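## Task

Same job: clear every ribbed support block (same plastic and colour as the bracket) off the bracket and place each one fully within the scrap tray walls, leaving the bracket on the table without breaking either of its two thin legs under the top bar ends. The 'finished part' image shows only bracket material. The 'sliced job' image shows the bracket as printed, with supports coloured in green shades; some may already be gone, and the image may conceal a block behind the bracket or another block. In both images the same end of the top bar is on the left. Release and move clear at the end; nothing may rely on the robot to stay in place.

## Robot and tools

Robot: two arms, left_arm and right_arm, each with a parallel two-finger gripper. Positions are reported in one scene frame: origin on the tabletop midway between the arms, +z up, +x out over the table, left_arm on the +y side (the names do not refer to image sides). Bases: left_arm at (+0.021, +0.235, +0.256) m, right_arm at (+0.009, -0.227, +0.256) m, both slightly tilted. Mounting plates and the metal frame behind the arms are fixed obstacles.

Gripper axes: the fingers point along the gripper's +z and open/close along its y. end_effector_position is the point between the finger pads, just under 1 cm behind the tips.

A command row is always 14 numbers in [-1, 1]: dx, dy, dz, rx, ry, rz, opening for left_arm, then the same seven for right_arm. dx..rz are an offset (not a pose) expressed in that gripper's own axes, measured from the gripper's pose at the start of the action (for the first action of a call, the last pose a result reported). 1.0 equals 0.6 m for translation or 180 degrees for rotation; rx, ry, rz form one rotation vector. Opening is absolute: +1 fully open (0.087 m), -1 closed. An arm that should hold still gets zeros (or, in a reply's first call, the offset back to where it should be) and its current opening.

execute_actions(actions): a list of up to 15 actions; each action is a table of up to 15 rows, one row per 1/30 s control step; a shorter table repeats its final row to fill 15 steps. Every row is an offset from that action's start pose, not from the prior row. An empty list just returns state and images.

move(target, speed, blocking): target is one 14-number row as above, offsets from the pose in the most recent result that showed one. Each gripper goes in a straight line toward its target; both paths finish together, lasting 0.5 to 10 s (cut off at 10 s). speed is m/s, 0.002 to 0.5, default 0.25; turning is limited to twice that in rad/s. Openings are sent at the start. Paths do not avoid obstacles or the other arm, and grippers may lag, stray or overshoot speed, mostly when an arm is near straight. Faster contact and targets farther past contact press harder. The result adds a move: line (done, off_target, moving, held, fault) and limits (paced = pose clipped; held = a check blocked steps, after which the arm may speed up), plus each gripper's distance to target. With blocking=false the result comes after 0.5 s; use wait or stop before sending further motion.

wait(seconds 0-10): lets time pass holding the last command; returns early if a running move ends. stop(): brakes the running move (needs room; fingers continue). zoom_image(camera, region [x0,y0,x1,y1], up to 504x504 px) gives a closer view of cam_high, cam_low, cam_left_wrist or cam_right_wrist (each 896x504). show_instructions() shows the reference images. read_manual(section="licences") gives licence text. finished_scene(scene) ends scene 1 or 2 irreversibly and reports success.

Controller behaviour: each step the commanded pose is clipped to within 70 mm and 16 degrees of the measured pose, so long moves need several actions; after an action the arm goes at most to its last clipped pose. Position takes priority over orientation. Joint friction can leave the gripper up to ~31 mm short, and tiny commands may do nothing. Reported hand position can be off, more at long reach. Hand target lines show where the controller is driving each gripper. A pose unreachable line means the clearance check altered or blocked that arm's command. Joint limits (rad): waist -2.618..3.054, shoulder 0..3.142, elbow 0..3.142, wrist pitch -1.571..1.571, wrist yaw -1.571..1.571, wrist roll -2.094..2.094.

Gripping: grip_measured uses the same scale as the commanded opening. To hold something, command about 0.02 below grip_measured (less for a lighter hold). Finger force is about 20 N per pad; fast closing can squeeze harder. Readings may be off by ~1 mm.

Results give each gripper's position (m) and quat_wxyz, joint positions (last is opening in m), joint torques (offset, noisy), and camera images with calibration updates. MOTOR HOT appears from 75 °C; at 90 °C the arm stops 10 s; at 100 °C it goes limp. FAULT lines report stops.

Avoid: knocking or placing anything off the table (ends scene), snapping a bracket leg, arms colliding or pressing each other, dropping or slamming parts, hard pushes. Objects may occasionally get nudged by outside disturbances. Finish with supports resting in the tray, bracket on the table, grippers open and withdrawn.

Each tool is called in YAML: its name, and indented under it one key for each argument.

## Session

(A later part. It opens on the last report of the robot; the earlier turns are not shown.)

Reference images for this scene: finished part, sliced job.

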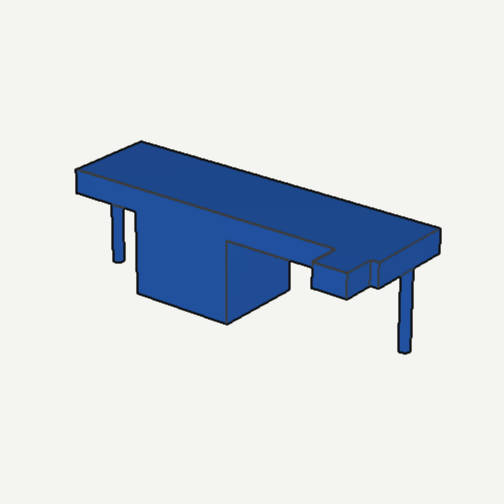

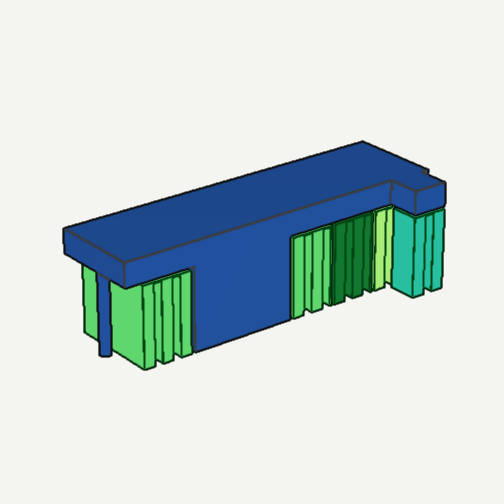

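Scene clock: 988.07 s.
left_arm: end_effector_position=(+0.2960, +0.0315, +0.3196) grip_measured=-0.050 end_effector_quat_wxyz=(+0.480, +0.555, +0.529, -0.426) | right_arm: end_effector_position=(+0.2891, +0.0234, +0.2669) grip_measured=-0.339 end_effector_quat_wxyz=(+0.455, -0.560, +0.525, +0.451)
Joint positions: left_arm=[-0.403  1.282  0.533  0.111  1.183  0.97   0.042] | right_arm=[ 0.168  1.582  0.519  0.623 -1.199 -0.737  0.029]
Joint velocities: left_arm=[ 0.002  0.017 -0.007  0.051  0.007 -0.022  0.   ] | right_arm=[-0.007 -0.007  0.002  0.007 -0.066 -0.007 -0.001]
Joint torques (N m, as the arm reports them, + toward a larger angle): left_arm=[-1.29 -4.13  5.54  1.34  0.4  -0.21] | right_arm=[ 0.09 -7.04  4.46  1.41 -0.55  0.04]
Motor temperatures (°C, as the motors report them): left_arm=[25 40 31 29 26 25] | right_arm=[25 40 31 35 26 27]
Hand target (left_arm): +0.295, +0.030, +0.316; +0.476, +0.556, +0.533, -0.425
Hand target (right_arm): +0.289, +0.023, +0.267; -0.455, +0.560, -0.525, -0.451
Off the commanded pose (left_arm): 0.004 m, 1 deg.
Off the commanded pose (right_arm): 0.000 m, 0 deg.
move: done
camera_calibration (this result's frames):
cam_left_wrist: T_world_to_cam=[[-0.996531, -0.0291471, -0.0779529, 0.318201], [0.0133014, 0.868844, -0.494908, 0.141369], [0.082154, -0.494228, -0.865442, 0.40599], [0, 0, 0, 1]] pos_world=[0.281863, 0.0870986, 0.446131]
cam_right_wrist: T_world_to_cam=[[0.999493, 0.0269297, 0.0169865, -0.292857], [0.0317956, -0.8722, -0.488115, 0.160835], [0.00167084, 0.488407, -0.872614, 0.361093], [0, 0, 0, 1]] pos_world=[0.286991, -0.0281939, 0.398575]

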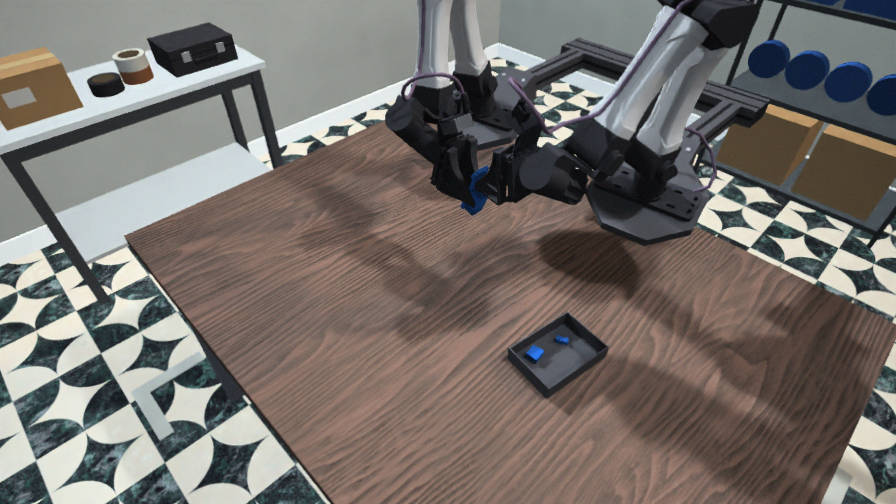

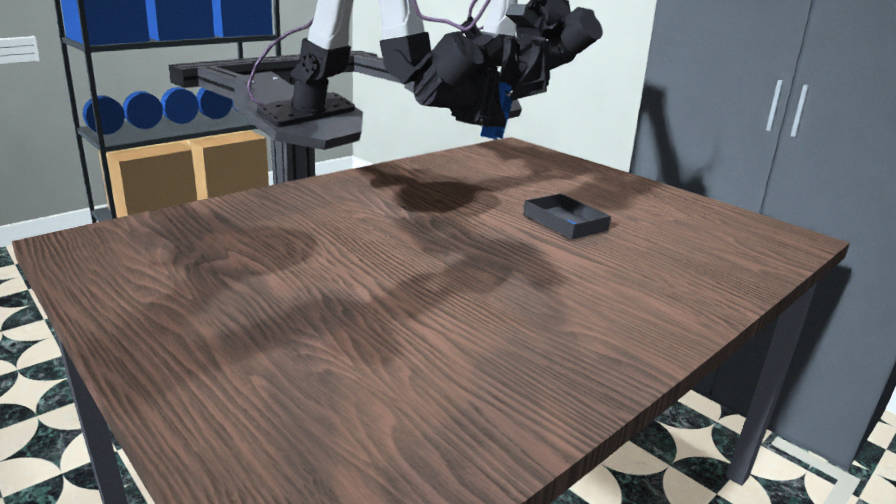

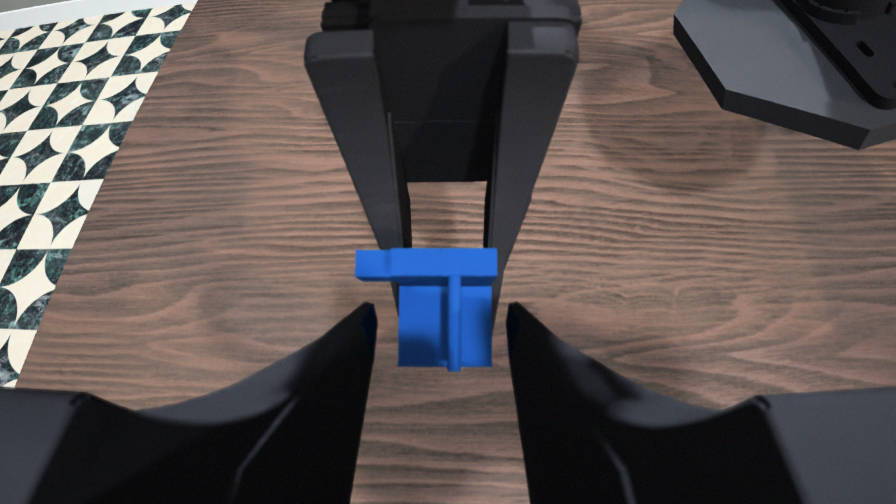

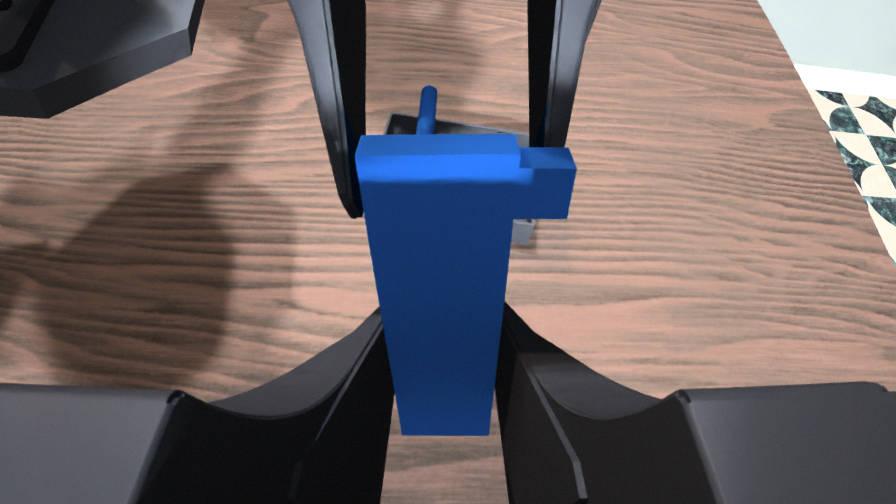

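move:
  target: [0.012,-0.0092,-0.0022,0.0021,0.0091,-0.0057,-0.05, 0,0,0,0,0,0,-0.40]
  speed: 0.02

zoom_image:
  camera: "cam_left_wrist"
  region: [320, 230, 580, 400]

zoom_image:
  camera: "cam_right_wrist"
  region: [280, 60, 640, 280]

Scene clock: 999.70 s.
left_arm: end_effector_position=(+0.2941, +0.0325, +0.3166) grip_measured=-0.050 end_effector_quat_wxyz=(+0.476, +0.559, +0.531, -0.424) | right_arm: end_effector_position=(+0.2891, +0.0234, +0.2669) grip_measured=-0.339 end_effector_quat_wxyz=(+0.455, -0.560, +0.525, +0.451)
Joint positions: left_arm=[-0.403  1.282  0.533  0.087  1.176  0.993  0.042] | right_arm=[ 0.168  1.582  0.519  0.623 -1.199 -0.737  0.029]
Joint velocities: left_arm=[ 0.002  0.007 -0.007 -0.007 -0.095  0.051 -0.001] | right_arm=[ 0.002  0.012 -0.002  0.051  0.022  0.066  0.   ]
Joint torques (N m, as the arm reports them, + toward a larger angle): left_arm=[-0.31 -4.86  5.92  1.    0.38 -0.12] | right_arm=[ 0.07 -7.01  4.46  1.4  -0.53  0.03]
Motor temperatures (°C, as the motors report them): left_arm=[25 39 32 29 26 25] | right_arm=[25 40 31 35 26 27]
Hand target (left_arm): +0.291, +0.034, +0.312; +0.467, +0.558, +0.540, -0.424
Hand target (right_arm): +0.289, +0.023, +0.267; -0.455, +0.560, -0.525, -0.451
Off the commanded pose (left_arm): 0.005 m, 1 deg.
Off the commanded pose (right_arm): 0.000 m, 0 deg.
move: done
camera_calibration (this result's frames):
cam_left_wrist: T_world_to_cam=[[-0.996625, -0.0254067, -0.0780607, 0.316037], [0.0156894, 0.874422, -0.484913, 0.135024], [0.080578, -0.484501, -0.871072, 0.40596], [0, 0, 0, 1]] pos_world=[0.28014, 0.0866499, 0.443765]
cam_right_wrist: T_world_to_cam=[[0.999493, 0.0269297, 0.0169865, -0.292857], [0.0317956, -0.8722, -0.488115, 0.160835], [0.00167084, 0.488407, -0.872614, 0.361093], [0, 0, 0, 1]] pos_world=[0.286991, -0.0281939, 0.398575]

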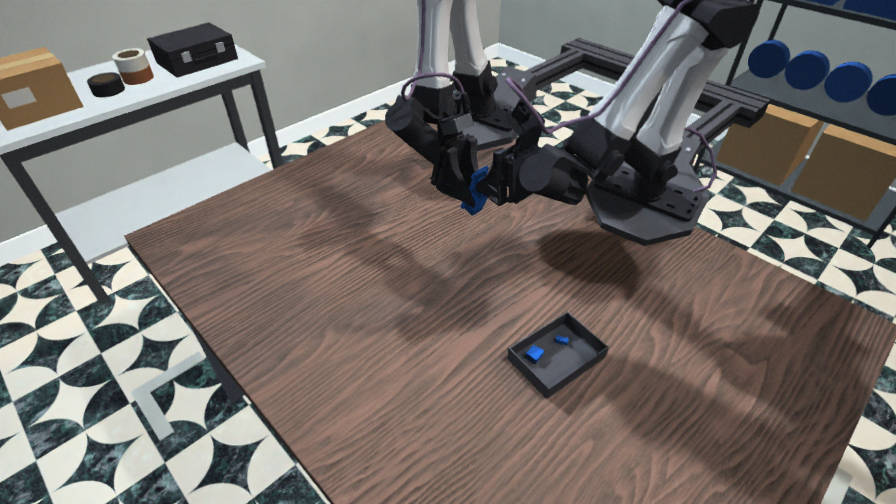

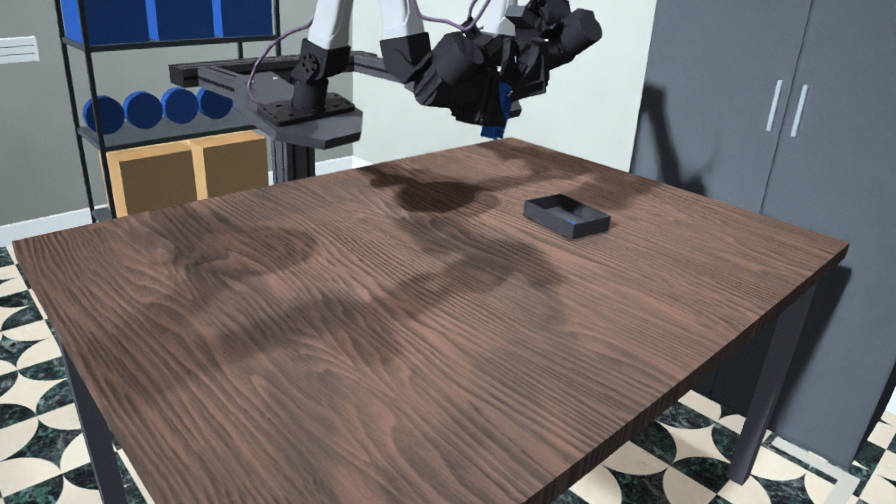

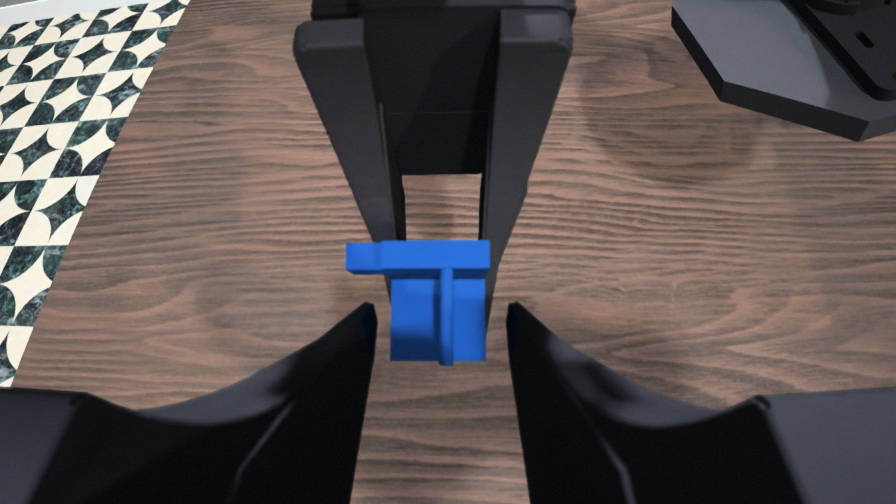

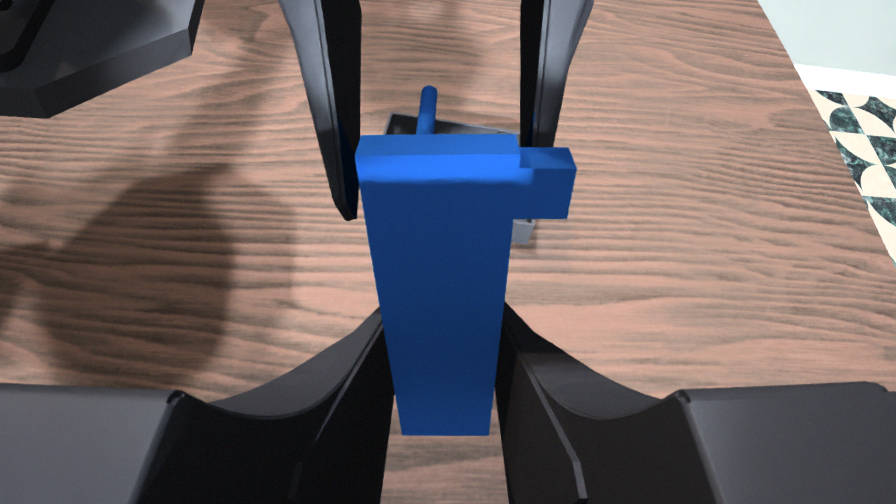

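Region (320, 230, 580, 400) of cam_left_wrist's 896x504 image, scaled by 1.938, with more detail than that image has; it fills the top 330 rows of this view, and the rest is white.

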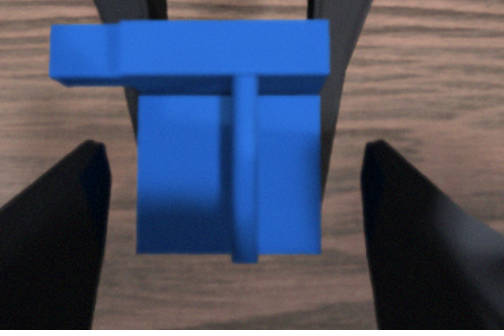

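Region (280, 60, 640, 280) of cam_right_wrist's 896x504 image, scaled by 1.400, with more detail than that image has.

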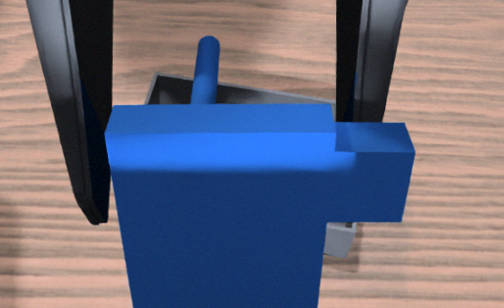

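execute_actions:
  actions:
    - [[0.002,0.0013,-0.0005,-0.0014,0.0021,0,-0.08,0,0,0,0,0,0,-0.40],[0.003,0.0019,-0.0007,-0.0021,0.0032,0,-0.11,0,0,0,0,0,0,-0.40],[0.004,0.0026,-0.0009,-0.0028,0.0043,0,-0.14,0,0,0,0,0,0,-0.40],[0.005,0.0032,-0.0012,-0.0035,0.0054,0,-0.17,0,0,0,0,0,0,-0.40],[0.0059,0.0038,-0.0014,-0.0042,0.0064,0,-0.20,0,0,0,0,0,0,-0.40],[0.0059,0.0038,-0.0014,-0.0042,0.0064,0,-0.22,0,0,0,0,0,0,-0.40]]
    - [[0,0,0,0,0,0,-0.24,0,0,0,0,0,0,-0.40],[0,0,0,0,0,0,-0.26,0,0,0,0,0,0,-0.40],[0,0,0,0,0,0,-0.28,0,0,0,0,0,0,-0.40],[0,0,0,0,0,0,-0.30,0,0,0,0,0,0,-0.40],[0,0,0,0,0,0,-0.315,0,0,0,0,0,0,-0.40],[0,0,0,0,0,0,-0.33,0,0,0,0,0,0,-0.40],[0,0,0,0,0,0,-0.34,0,0,0,0,0,0,-0.40],[0,0,0,0,0,0,-0.35,0,0,0,0,0,0,-0.40],[0,0,0,0,0,0,-0.36,0,0,0,0,0,0,-0.40],[0,0,0,0,0,0,-0.365,0,0,0,0,0,0,-0.40],[0,0,0,0,0,0,-0.37,0,0,0,0,0,0,-0.40],[0,0,0,0,0,0,-0.375,0,0,0,0,0,0,-0.40],[0,0,0,0,0,0,-0.38,0,0,0,0,0,0,-0.40],[0,0,0,0,0,0,-0.39,0,0,0,0,0,0,-0.40],[0,0,0,0,0,0,-0.40,0,0,0,0,0,0,-0.40]]

zoom_image:
  camera: "cam_left_wrist"
  region: [350, 230, 540, 390]

Scene clock: 1010.80 s.
left_arm: end_effector_position=(+0.2949, +0.0332, +0.3150) grip_measured=-0.364 end_effector_quat_wxyz=(+0.475, +0.559, +0.534, -0.420) | right_arm: end_effector_position=(+0.2891, +0.0234, +0.2669) grip_measured=-0.339 end_effector_quat_wxyz=(+0.455, -0.560, +0.525, +0.451)
Joint positions: left_arm=[-0.403  1.282  0.533  0.085  1.165  0.995  0.028] | right_arm=[ 0.168  1.582  0.519  0.623 -1.199 -0.737  0.029]
Joint velocities: left_arm=[-0.002 -0.007  0.017  0.051  0.007  0.051  0.   ] | right_arm=[-0.022 -0.002  0.002  0.007 -0.037  0.051 -0.   ]
Joint torques (N m, as the arm reports them, + toward a larger angle): left_arm=[-0.32 -4.7   6.    1.21  0.56 -0.2 ] | right_arm=[ 0.05 -6.98  4.48  1.39 -0.5   0.02]
Motor temperatures (°C, as the motors report them): left_arm=[25 38 32 29 26 25] | right_arm=[25 40 31 35 26 27]
Hand target (left_arm): +0.295, +0.033, +0.315; +0.475, +0.559, +0.534, -0.420
Hand target (right_arm): +0.289, +0.023, +0.267; -0.455, +0.560, -0.525, -0.451
Off the commanded pose (left_arm): 0.000 m, 0 deg.
Off the commanded pose (right_arm): 0.000 m, 0 deg.
camera_calibration (this result's frames):
cam_left_wrist: T_world_to_cam=[[-0.996416, -0.0304546, -0.0789177, 0.317164], [0.0109188, 0.878833, -0.477005, 0.132369], [0.0838825, -0.476157, -0.87535, 0.404974], [0, 0, 0, 1]] pos_world=[0.280612, 0.0861607, 0.442665]
cam_right_wrist: T_world_to_cam=[[0.999493, 0.0269297, 0.0169865, -0.292857], [0.0317956, -0.8722, -0.488115, 0.160835], [0.00167084, 0.488407, -0.872614, 0.361093], [0, 0, 0, 1]] pos_world=[0.286991, -0.0281939, 0.398575]

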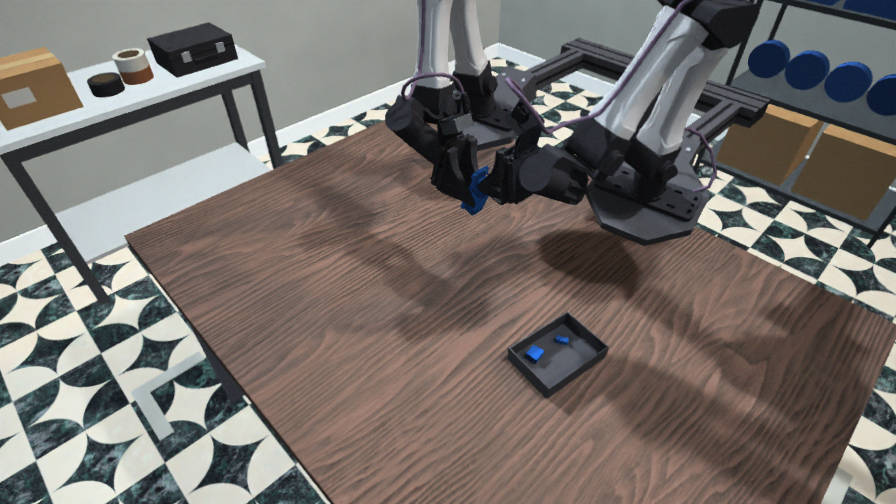

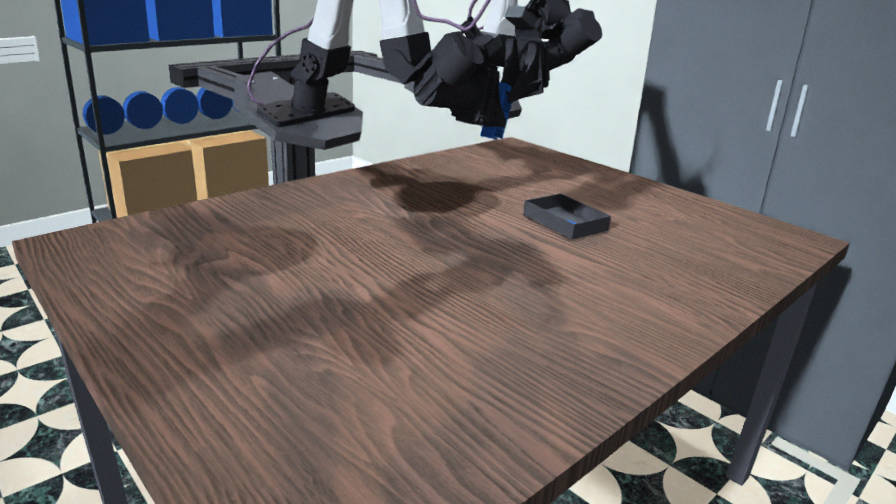

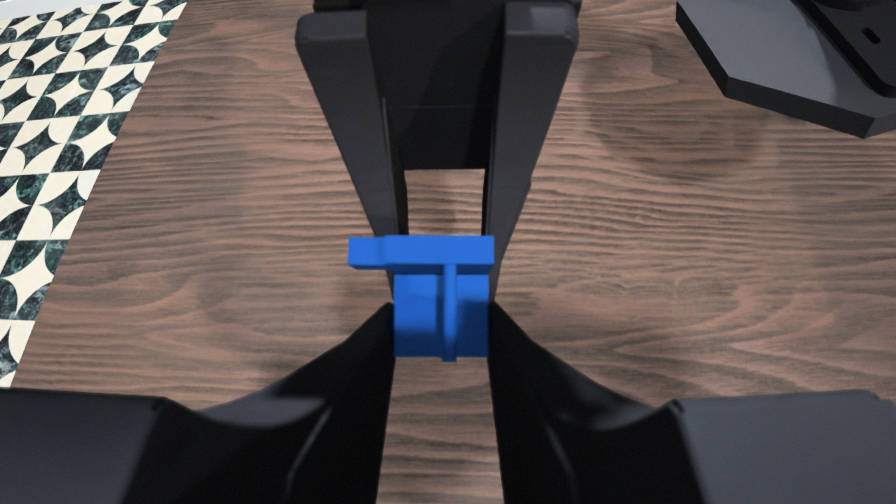

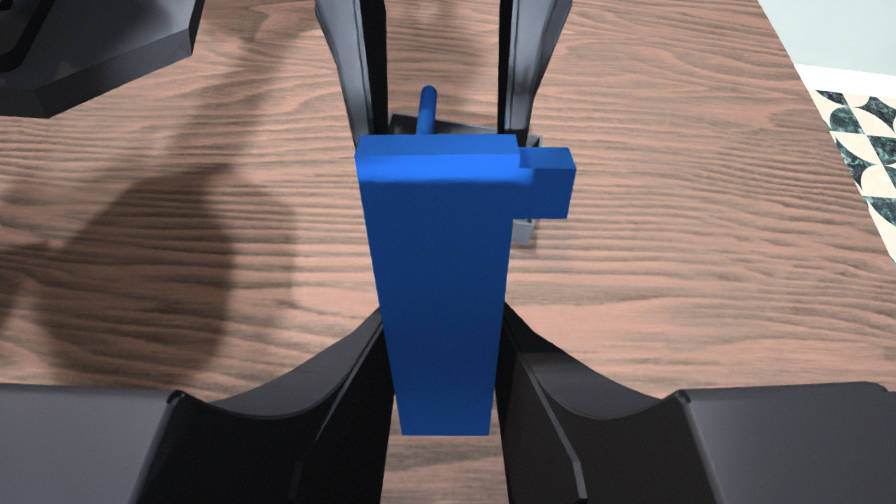

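Region (350, 230, 540, 390) of cam_left_wrist's 896x504 image, scaled by 2.653, with more detail than that image has; it fills the top 424 rows of this view, and the rest is white.

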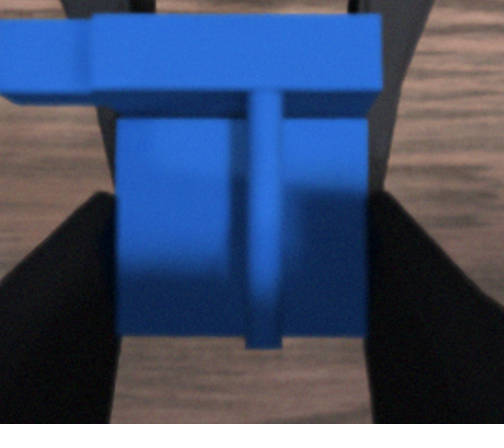

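move:
  target: [0.0315,0,-0.0588,0,0,0,-0.415, 0,0,-0.0133,0,0,0,-0.40]
  speed: 0.03

Scene clock: 1022.07 s.
left_arm: end_effector_position=(+0.2933, +0.0698, +0.3058) grip_measured=-0.364 end_effector_quat_wxyz=(+0.480, +0.566, +0.528, -0.412) | right_arm: end_effector_position=(+0.2867, +0.0186, +0.2638) grip_measured=-0.338 end_effector_quat_wxyz=(+0.449, -0.559, +0.528, +0.455)
Joint positions: left_arm=[-0.237  1.315  0.597 -0.282  1.276  1.377  0.028] | right_arm=[ 0.152  1.582  0.519  0.583 -1.216 -0.765  0.029]
Joint velocities: left_arm=[-0.002 -0.012  0.002  0.066 -0.066  0.051 -0.   ] | right_arm=[-0.002 -0.007 -0.007 -0.022 -0.022 -0.066  0.   ]
Joint torques (N m, as the arm reports them, + toward a larger angle): left_arm=[ 1.07 -2.93  7.3   0.57  0.69 -0.1 ] | right_arm=[-1.04 -8.41  4.41  1.26 -0.66 -0.02]
Motor temperatures (°C, as the motors report them): left_arm=[25 37 33 29 26 25] | right_arm=[25 40 31 35 26 27]
Hand target (left_arm): +0.295, +0.072, +0.302; +0.474, +0.560, +0.535, -0.418
Hand target (right_arm): +0.289, +0.016, +0.268; -0.455, +0.560, -0.525, -0.451
Off the commanded pose (left_arm): 0.003 m, 2 deg.
Off the commanded pose (right_arm): 0.006 m, 1 deg.
move: done
camera_calibration (this result's frames):
cam_left_wrist: T_world_to_cam=[[-0.994064, -0.0272771, -0.10532, 0.323063], [0.0261015, 0.879993, -0.474269, 0.0904333], [0.105618, -0.474203, -0.874058, 0.407583], [0, 0, 0, 1]] pos_world=[0.275737, 0.122509, 0.433166]
cam_right_wrist: T_world_to_cam=[[0.999503, 0.0313355, 0.00341124, -0.286803], [0.029061, -0.874186, -0.484721, 0.155063], [-0.0122069, 0.48458, -0.874662, 0.36535], [0, 0, 0, 1]] pos_world=[0.286614, -0.0324996, 0.395698]

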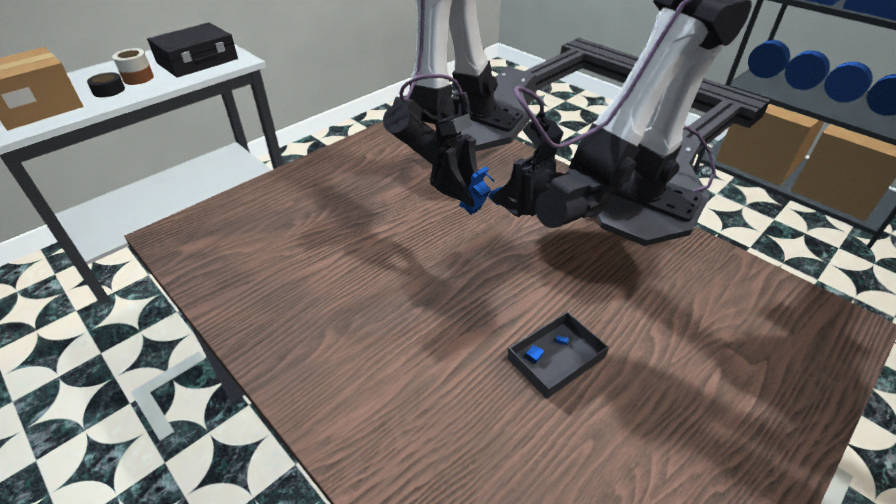

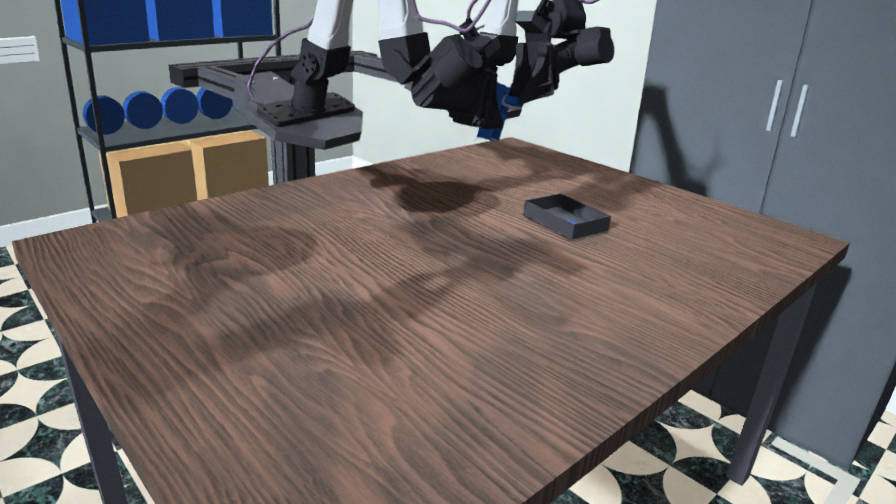

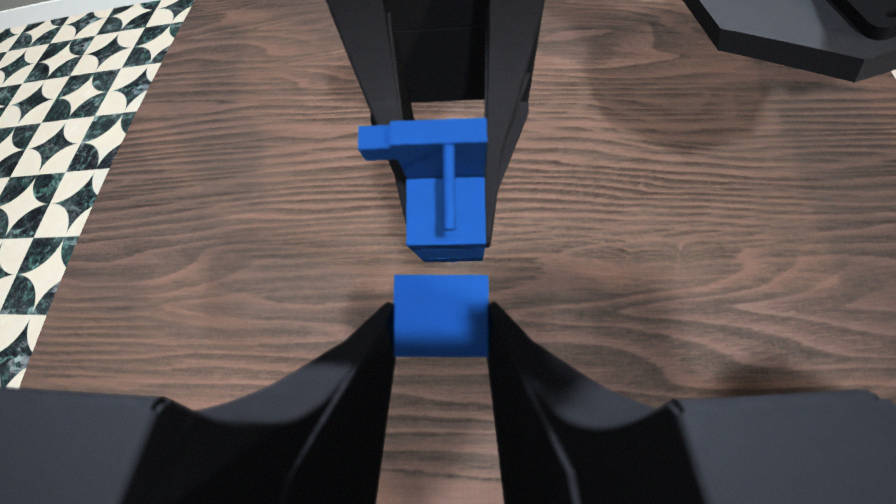

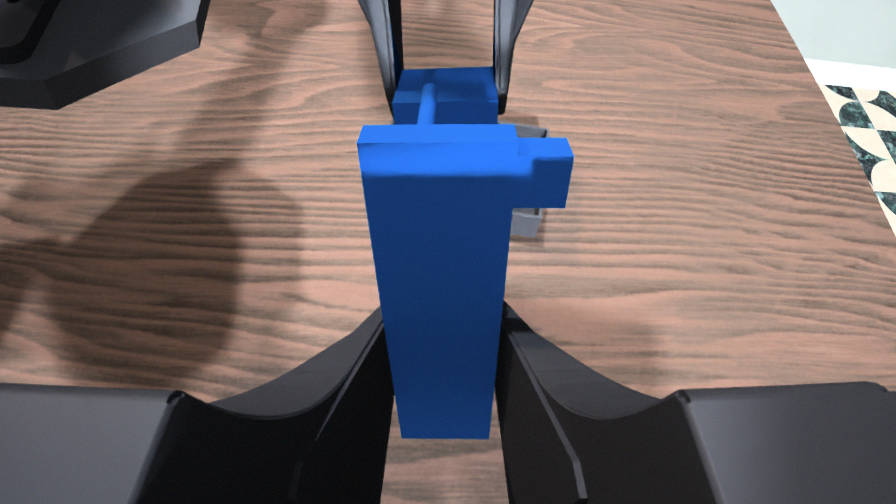

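move:
  target: [0.4532,0.0783,-0.2443,-0.0289,0.1714,-0.0537,-0.415, 0,0,0,0,0,0,-0.40]
  speed: 0.25

Scene clock: 1064.80 s.
left_arm: end_effector_position=(+0.3579, +0.2646, +0.0806) grip_measured=-0.364 end_effector_quat_wxyz=(+0.313, +0.588, +0.696, -0.267) | right_arm: end_effector_position=(+0.2866, +0.0186, +0.2637) grip_measured=-0.338 end_effector_quat_wxyz=(+0.449, -0.559, +0.528, +0.455)
Joint positions: left_arm=[ 0.216  2.178  1.098 -0.47   0.863  1.915  0.028] | right_arm=[ 0.152  1.582  0.519  0.582 -1.216 -0.766  0.029]
Joint velocities: left_arm=[ 0.007 -0.012  0.017 -0.022  0.007 -0.007  0.   ] | right_arm=[-0.002 -0.002 -0.007 -0.007  0.022 -0.051 -0.   ]
Joint torques (N m, as the arm reports them, + toward a larger angle): left_arm=[ 1.52 -7.43  4.42  0.04  0.4  -0.21] | right_arm=[ 0.09 -6.95  4.41  1.37 -0.55  0.03]
Motor temperatures (°C, as the motors report them): left_arm=[25 35 35 28 26 25] | right_arm=[25 42 31 35 26 27]
Hand target (left_arm): +0.361, +0.271, +0.072; +0.309, +0.589, +0.700, -0.259
Hand target (right_arm): +0.287, +0.019, +0.264; -0.449, +0.559, -0.528, -0.455
Off the commanded pose (left_arm): 0.008 m, 1 deg.
Off the commanded pose (right_arm): 0.000 m, 0 deg.
move: done
camera_calibration (this result's frames):
cam_left_wrist: T_world_to_cam=[[-0.984488, -0.175436, 0.00257991, 0.396017], [-0.175319, 0.984198, 0.0248421, -0.18518], [-0.00689733, 0.0240044, -0.999688, 0.214833], [0, 0, 0, 1]] pos_world=[0.35889, 0.246573, 0.218345]
cam_right_wrist: T_world_to_cam=[[0.999489, 0.0317962, 0.0033733, -0.28668], [0.0294447, -0.874142, -0.484776, 0.15495], [-0.0124653, 0.484628, -0.874632, 0.36539], [0, 0, 0, 1]] pos_world=[0.286526, -0.0325144, 0.395665]

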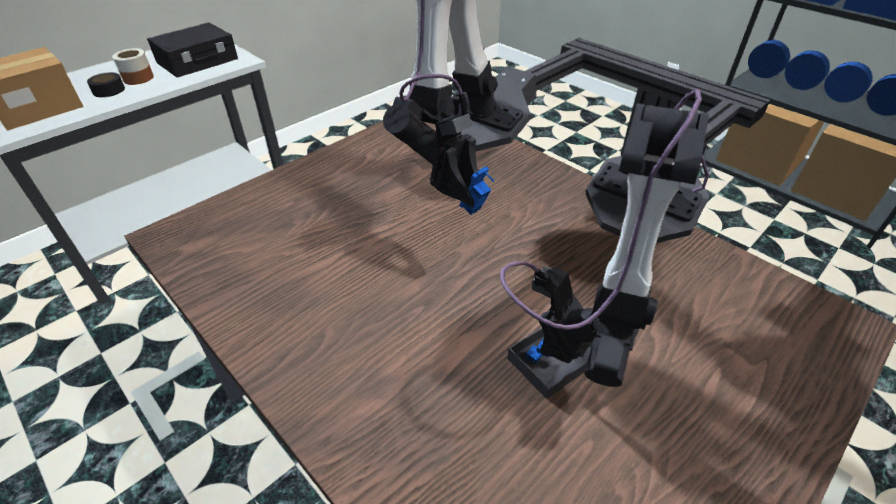

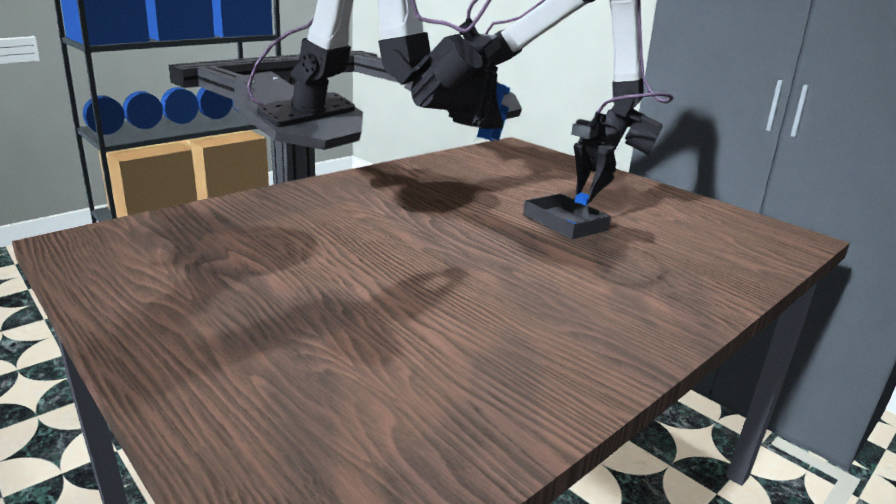

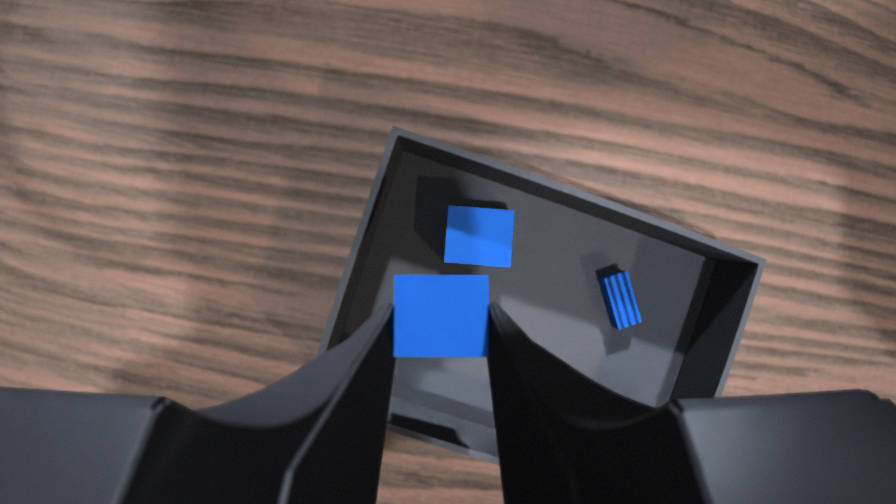

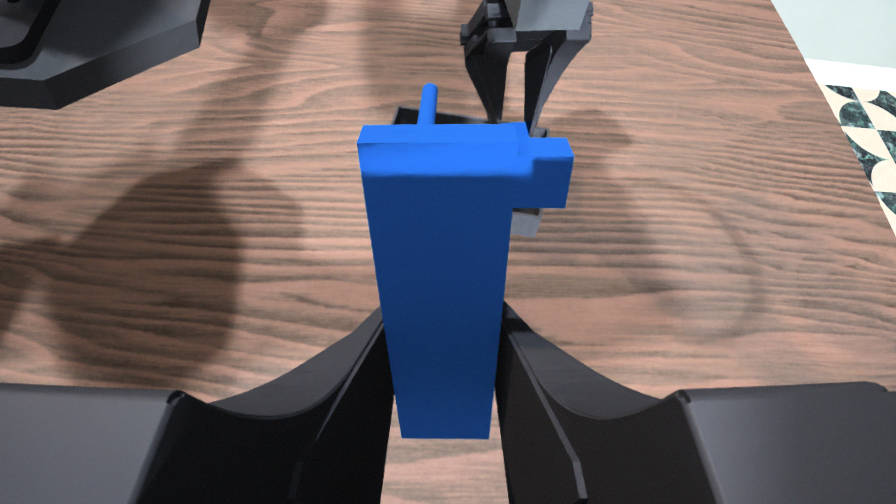

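execute_actions:
  actions: []

Scene clock: 1078.57 s.
left_arm: end_effector_position=(+0.3579, +0.2649, +0.0804) grip_measured=-0.364 end_effector_quat_wxyz=(+0.313, +0.588, +0.697, -0.267) | right_arm: end_effector_position=(+0.2866, +0.0186, +0.2637) grip_measured=-0.338 end_effector_quat_wxyz=(+0.449, -0.559, +0.528, +0.455)
Joint positions: left_arm=[ 0.216  2.178  1.098 -0.47   0.861  1.915  0.028] | right_arm=[ 0.152  1.582  0.519  0.582 -1.216 -0.766  0.029]
Joint velocities: left_arm=[-0.002 -0.002  0.042  0.007 -0.051 -0.022 -0.   ] | right_arm=[ 0.002 -0.007 -0.017  0.007 -0.051  0.066  0.   ]
Joint torques (N m, as the arm reports them, + toward a larger angle): left_arm=[ 1.5  -7.38  4.43  0.07  0.39 -0.23] | right_arm=[ 0.1  -6.94  4.34  1.36 -0.56  0.03]
Motor temperatures (°C, as the motors report them): left_arm=[25 37 34 27 26 25] | right_arm=[25 41 31 35 26 27]
Hand target (left_arm): +0.361, +0.271, +0.072; +0.309, +0.589, +0.700, -0.259
Hand target (right_arm): +0.287, +0.019, +0.264; -0.449, +0.559, -0.528, -0.455
Off the commanded pose (left_arm): 0.008 m, 1 deg.
Off the commanded pose (right_arm): 0.000 m, 0 deg.
camera_calibration (this result's frames):
cam_left_wrist: T_world_to_cam=[[-0.984579, -0.174926, 0.00224401, 0.395991], [-0.174805, 0.984238, 0.0267996, -0.185828], [-0.00689659, 0.0259941, -0.999638, 0.214076], [0, 0, 0, 1]] pos_world=[0.358877, 0.246604, 0.21809]
cam_right_wrist: T_world_to_cam=[[0.999489, 0.0317962, 0.0033733, -0.28668], [0.0294447, -0.874142, -0.484776, 0.15495], [-0.0124653, 0.484628, -0.874632, 0.36539], [0, 0, 0, 1]] pos_world=[0.286526, -0.0325144, 0.395665]

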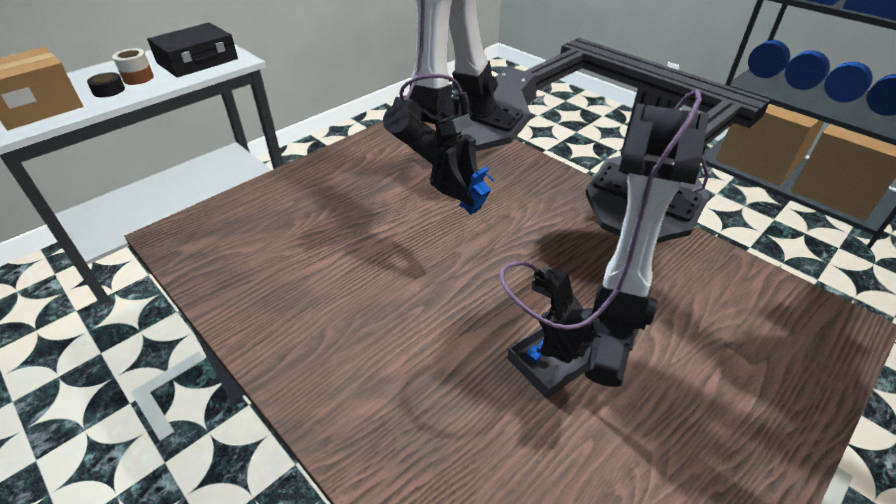

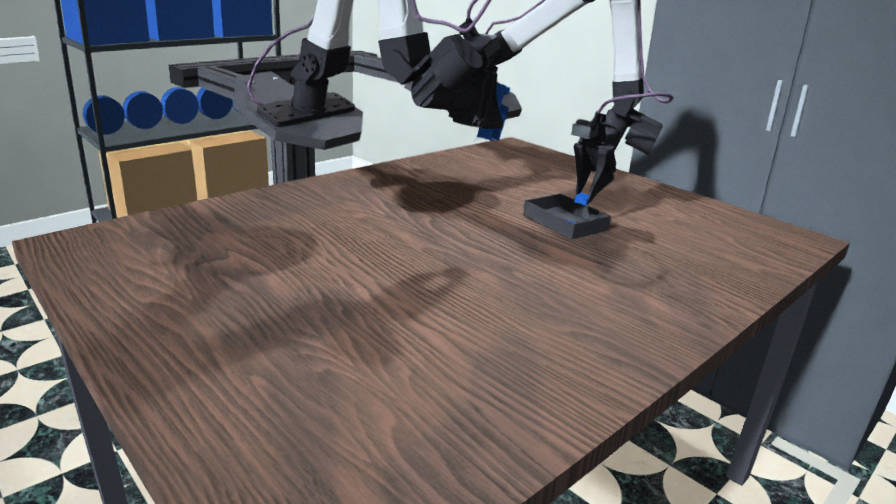

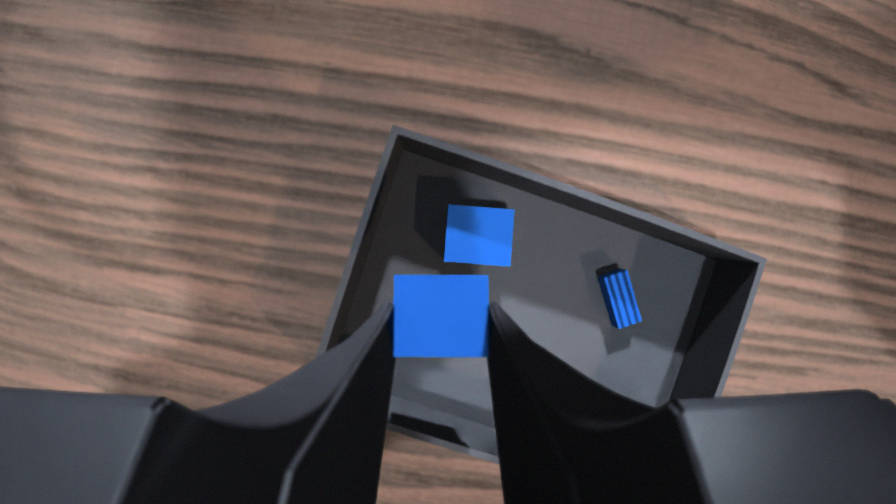

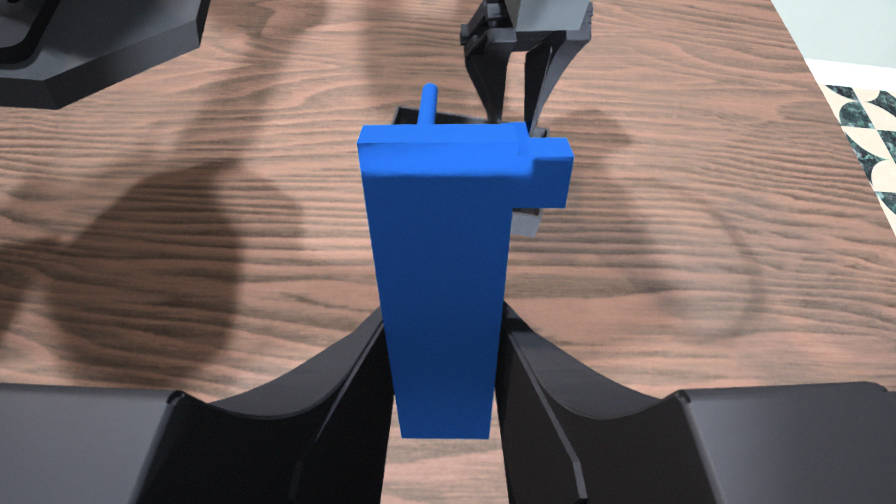

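zoom_image:
  camera: "cam_left_wrist"
  region: [300, 120, 780, 460]

Region (300, 120, 780, 460) of cam_left_wrist's 896x504 image, scaled by 1.050, with more detail than that image has; it fills the top 357 rows of this view, and the rest is white.

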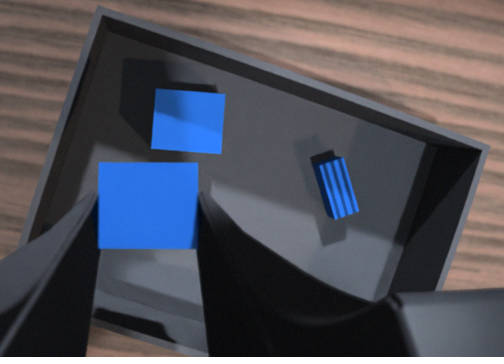

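move:
  target: [0.0724, 0.0118, 0.0551, 0, 0, 0, -0.415, 0, 0, 0, 0, 0, 0, -0.40]
  speed: 0.1

zoom_image:
  camera: "cam_left_wrist"
  region: [300, 120, 780, 460]

Scene clock: 1098.77 s.
left_arm: end_effector_position=(+0.3591, +0.2675, +0.0334) grip_measured=-0.364 end_effector_quat_wxyz=(+0.310, +0.585, +0.698, -0.272) | right_arm: end_effector_position=(+0.2866, +0.0186, +0.2637) grip_measured=-0.338 end_effector_quat_wxyz=(+0.449, -0.559, +0.528, +0.455)
Joint positions: left_arm=[ 0.216  2.355  1.184 -0.392  0.861  1.915  0.028] | right_arm=[ 0.152  1.582  0.519  0.582 -1.216 -0.766  0.029]
Joint velocities: left_arm=[-0.002 -0.017 -0.022 -0.051 -0.007 -0.022  0.001] | right_arm=[ 0.012 -0.002 -0.007  0.022  0.11  -0.051 -0.   ]
Joint torques (N m, as the arm reports them, + toward a larger angle): left_arm=[ 0.86 -7.79  3.83  0.02  0.53 -0.18] | right_arm=[ 0.08 -7.01  4.35  1.35 -0.51  0.03]
Motor temperatures (°C, as the motors report them): left_arm=[25 38 33 27 26 25] | right_arm=[25 40 31 35 26 27]
Hand target (left_arm): +0.363, +0.269, +0.026; +0.313, +0.588, +0.697, -0.267
Hand target (right_arm): +0.287, +0.019, +0.264; -0.449, +0.559, -0.528, -0.455
Off the commanded pose (left_arm): 0.009 m, 1 deg.
Off the commanded pose (right_arm): 0.000 m, 0 deg.
move: done
camera_calibration (this result's frames):
cam_left_wrist: T_world_to_cam=[[-0.984345, -0.175562, 0.015574, 0.397359], [-0.175174, 0.984256, 0.0235488, -0.186714], [-0.019463, 0.020452, -0.999601, 0.172998], [0, 0, 0, 1]] pos_world=[0.361798, 0.249998, 0.171137]
cam_right_wrist: T_world_to_cam=[[0.999489, 0.0317962, 0.0033733, -0.28668], [0.0294447, -0.874142, -0.484776, 0.15495], [-0.0124653, 0.484628, -0.874632, 0.36539], [0, 0, 0, 1]] pos_world=[0.286526, -0.0325144, 0.395665]

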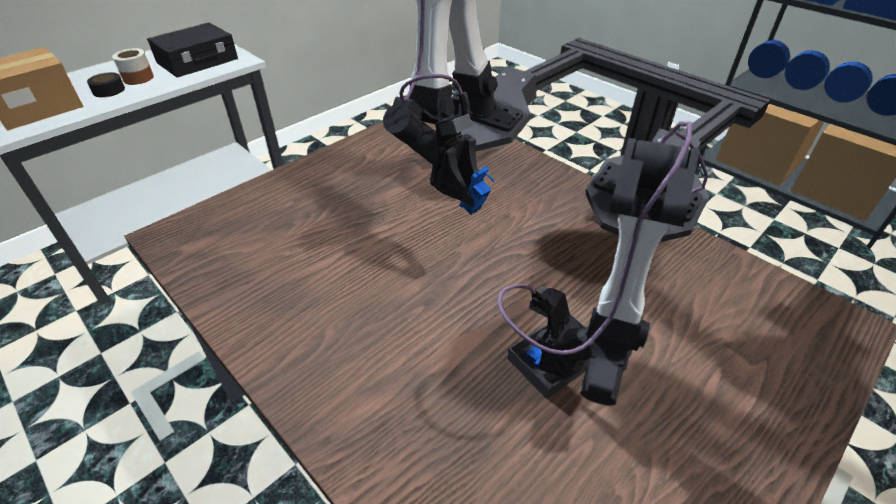

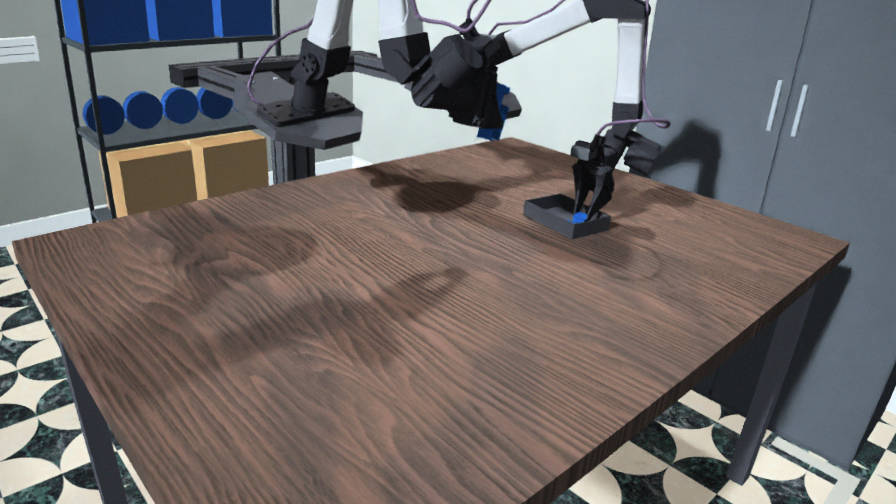

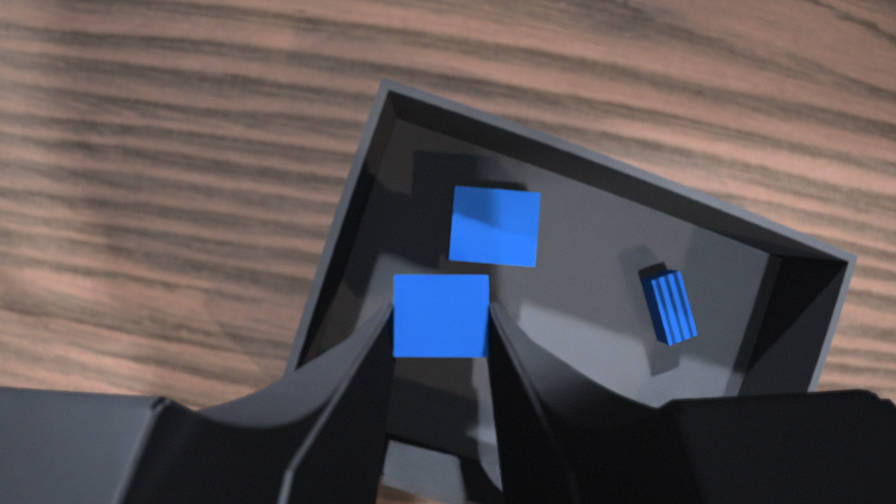

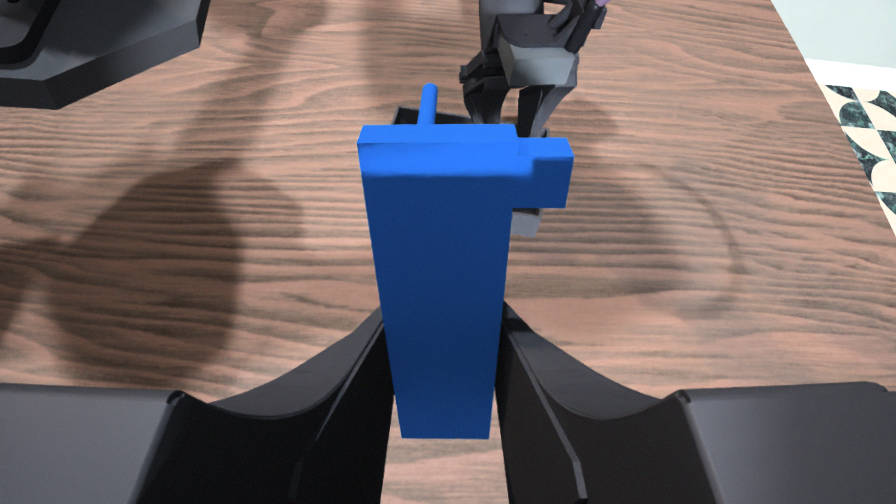

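Region (300, 120, 780, 460) of cam_left_wrist's 896x504 image, scaled by 1.050, with more detail than that image has; it fills the top 357 rows of this view, and the rest is white.

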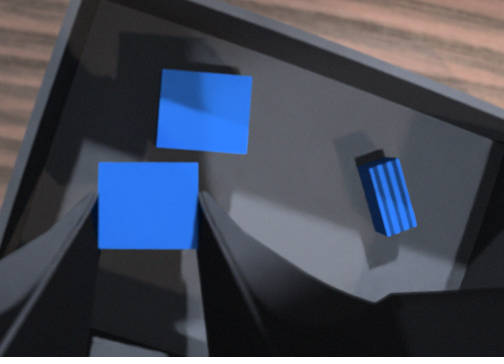

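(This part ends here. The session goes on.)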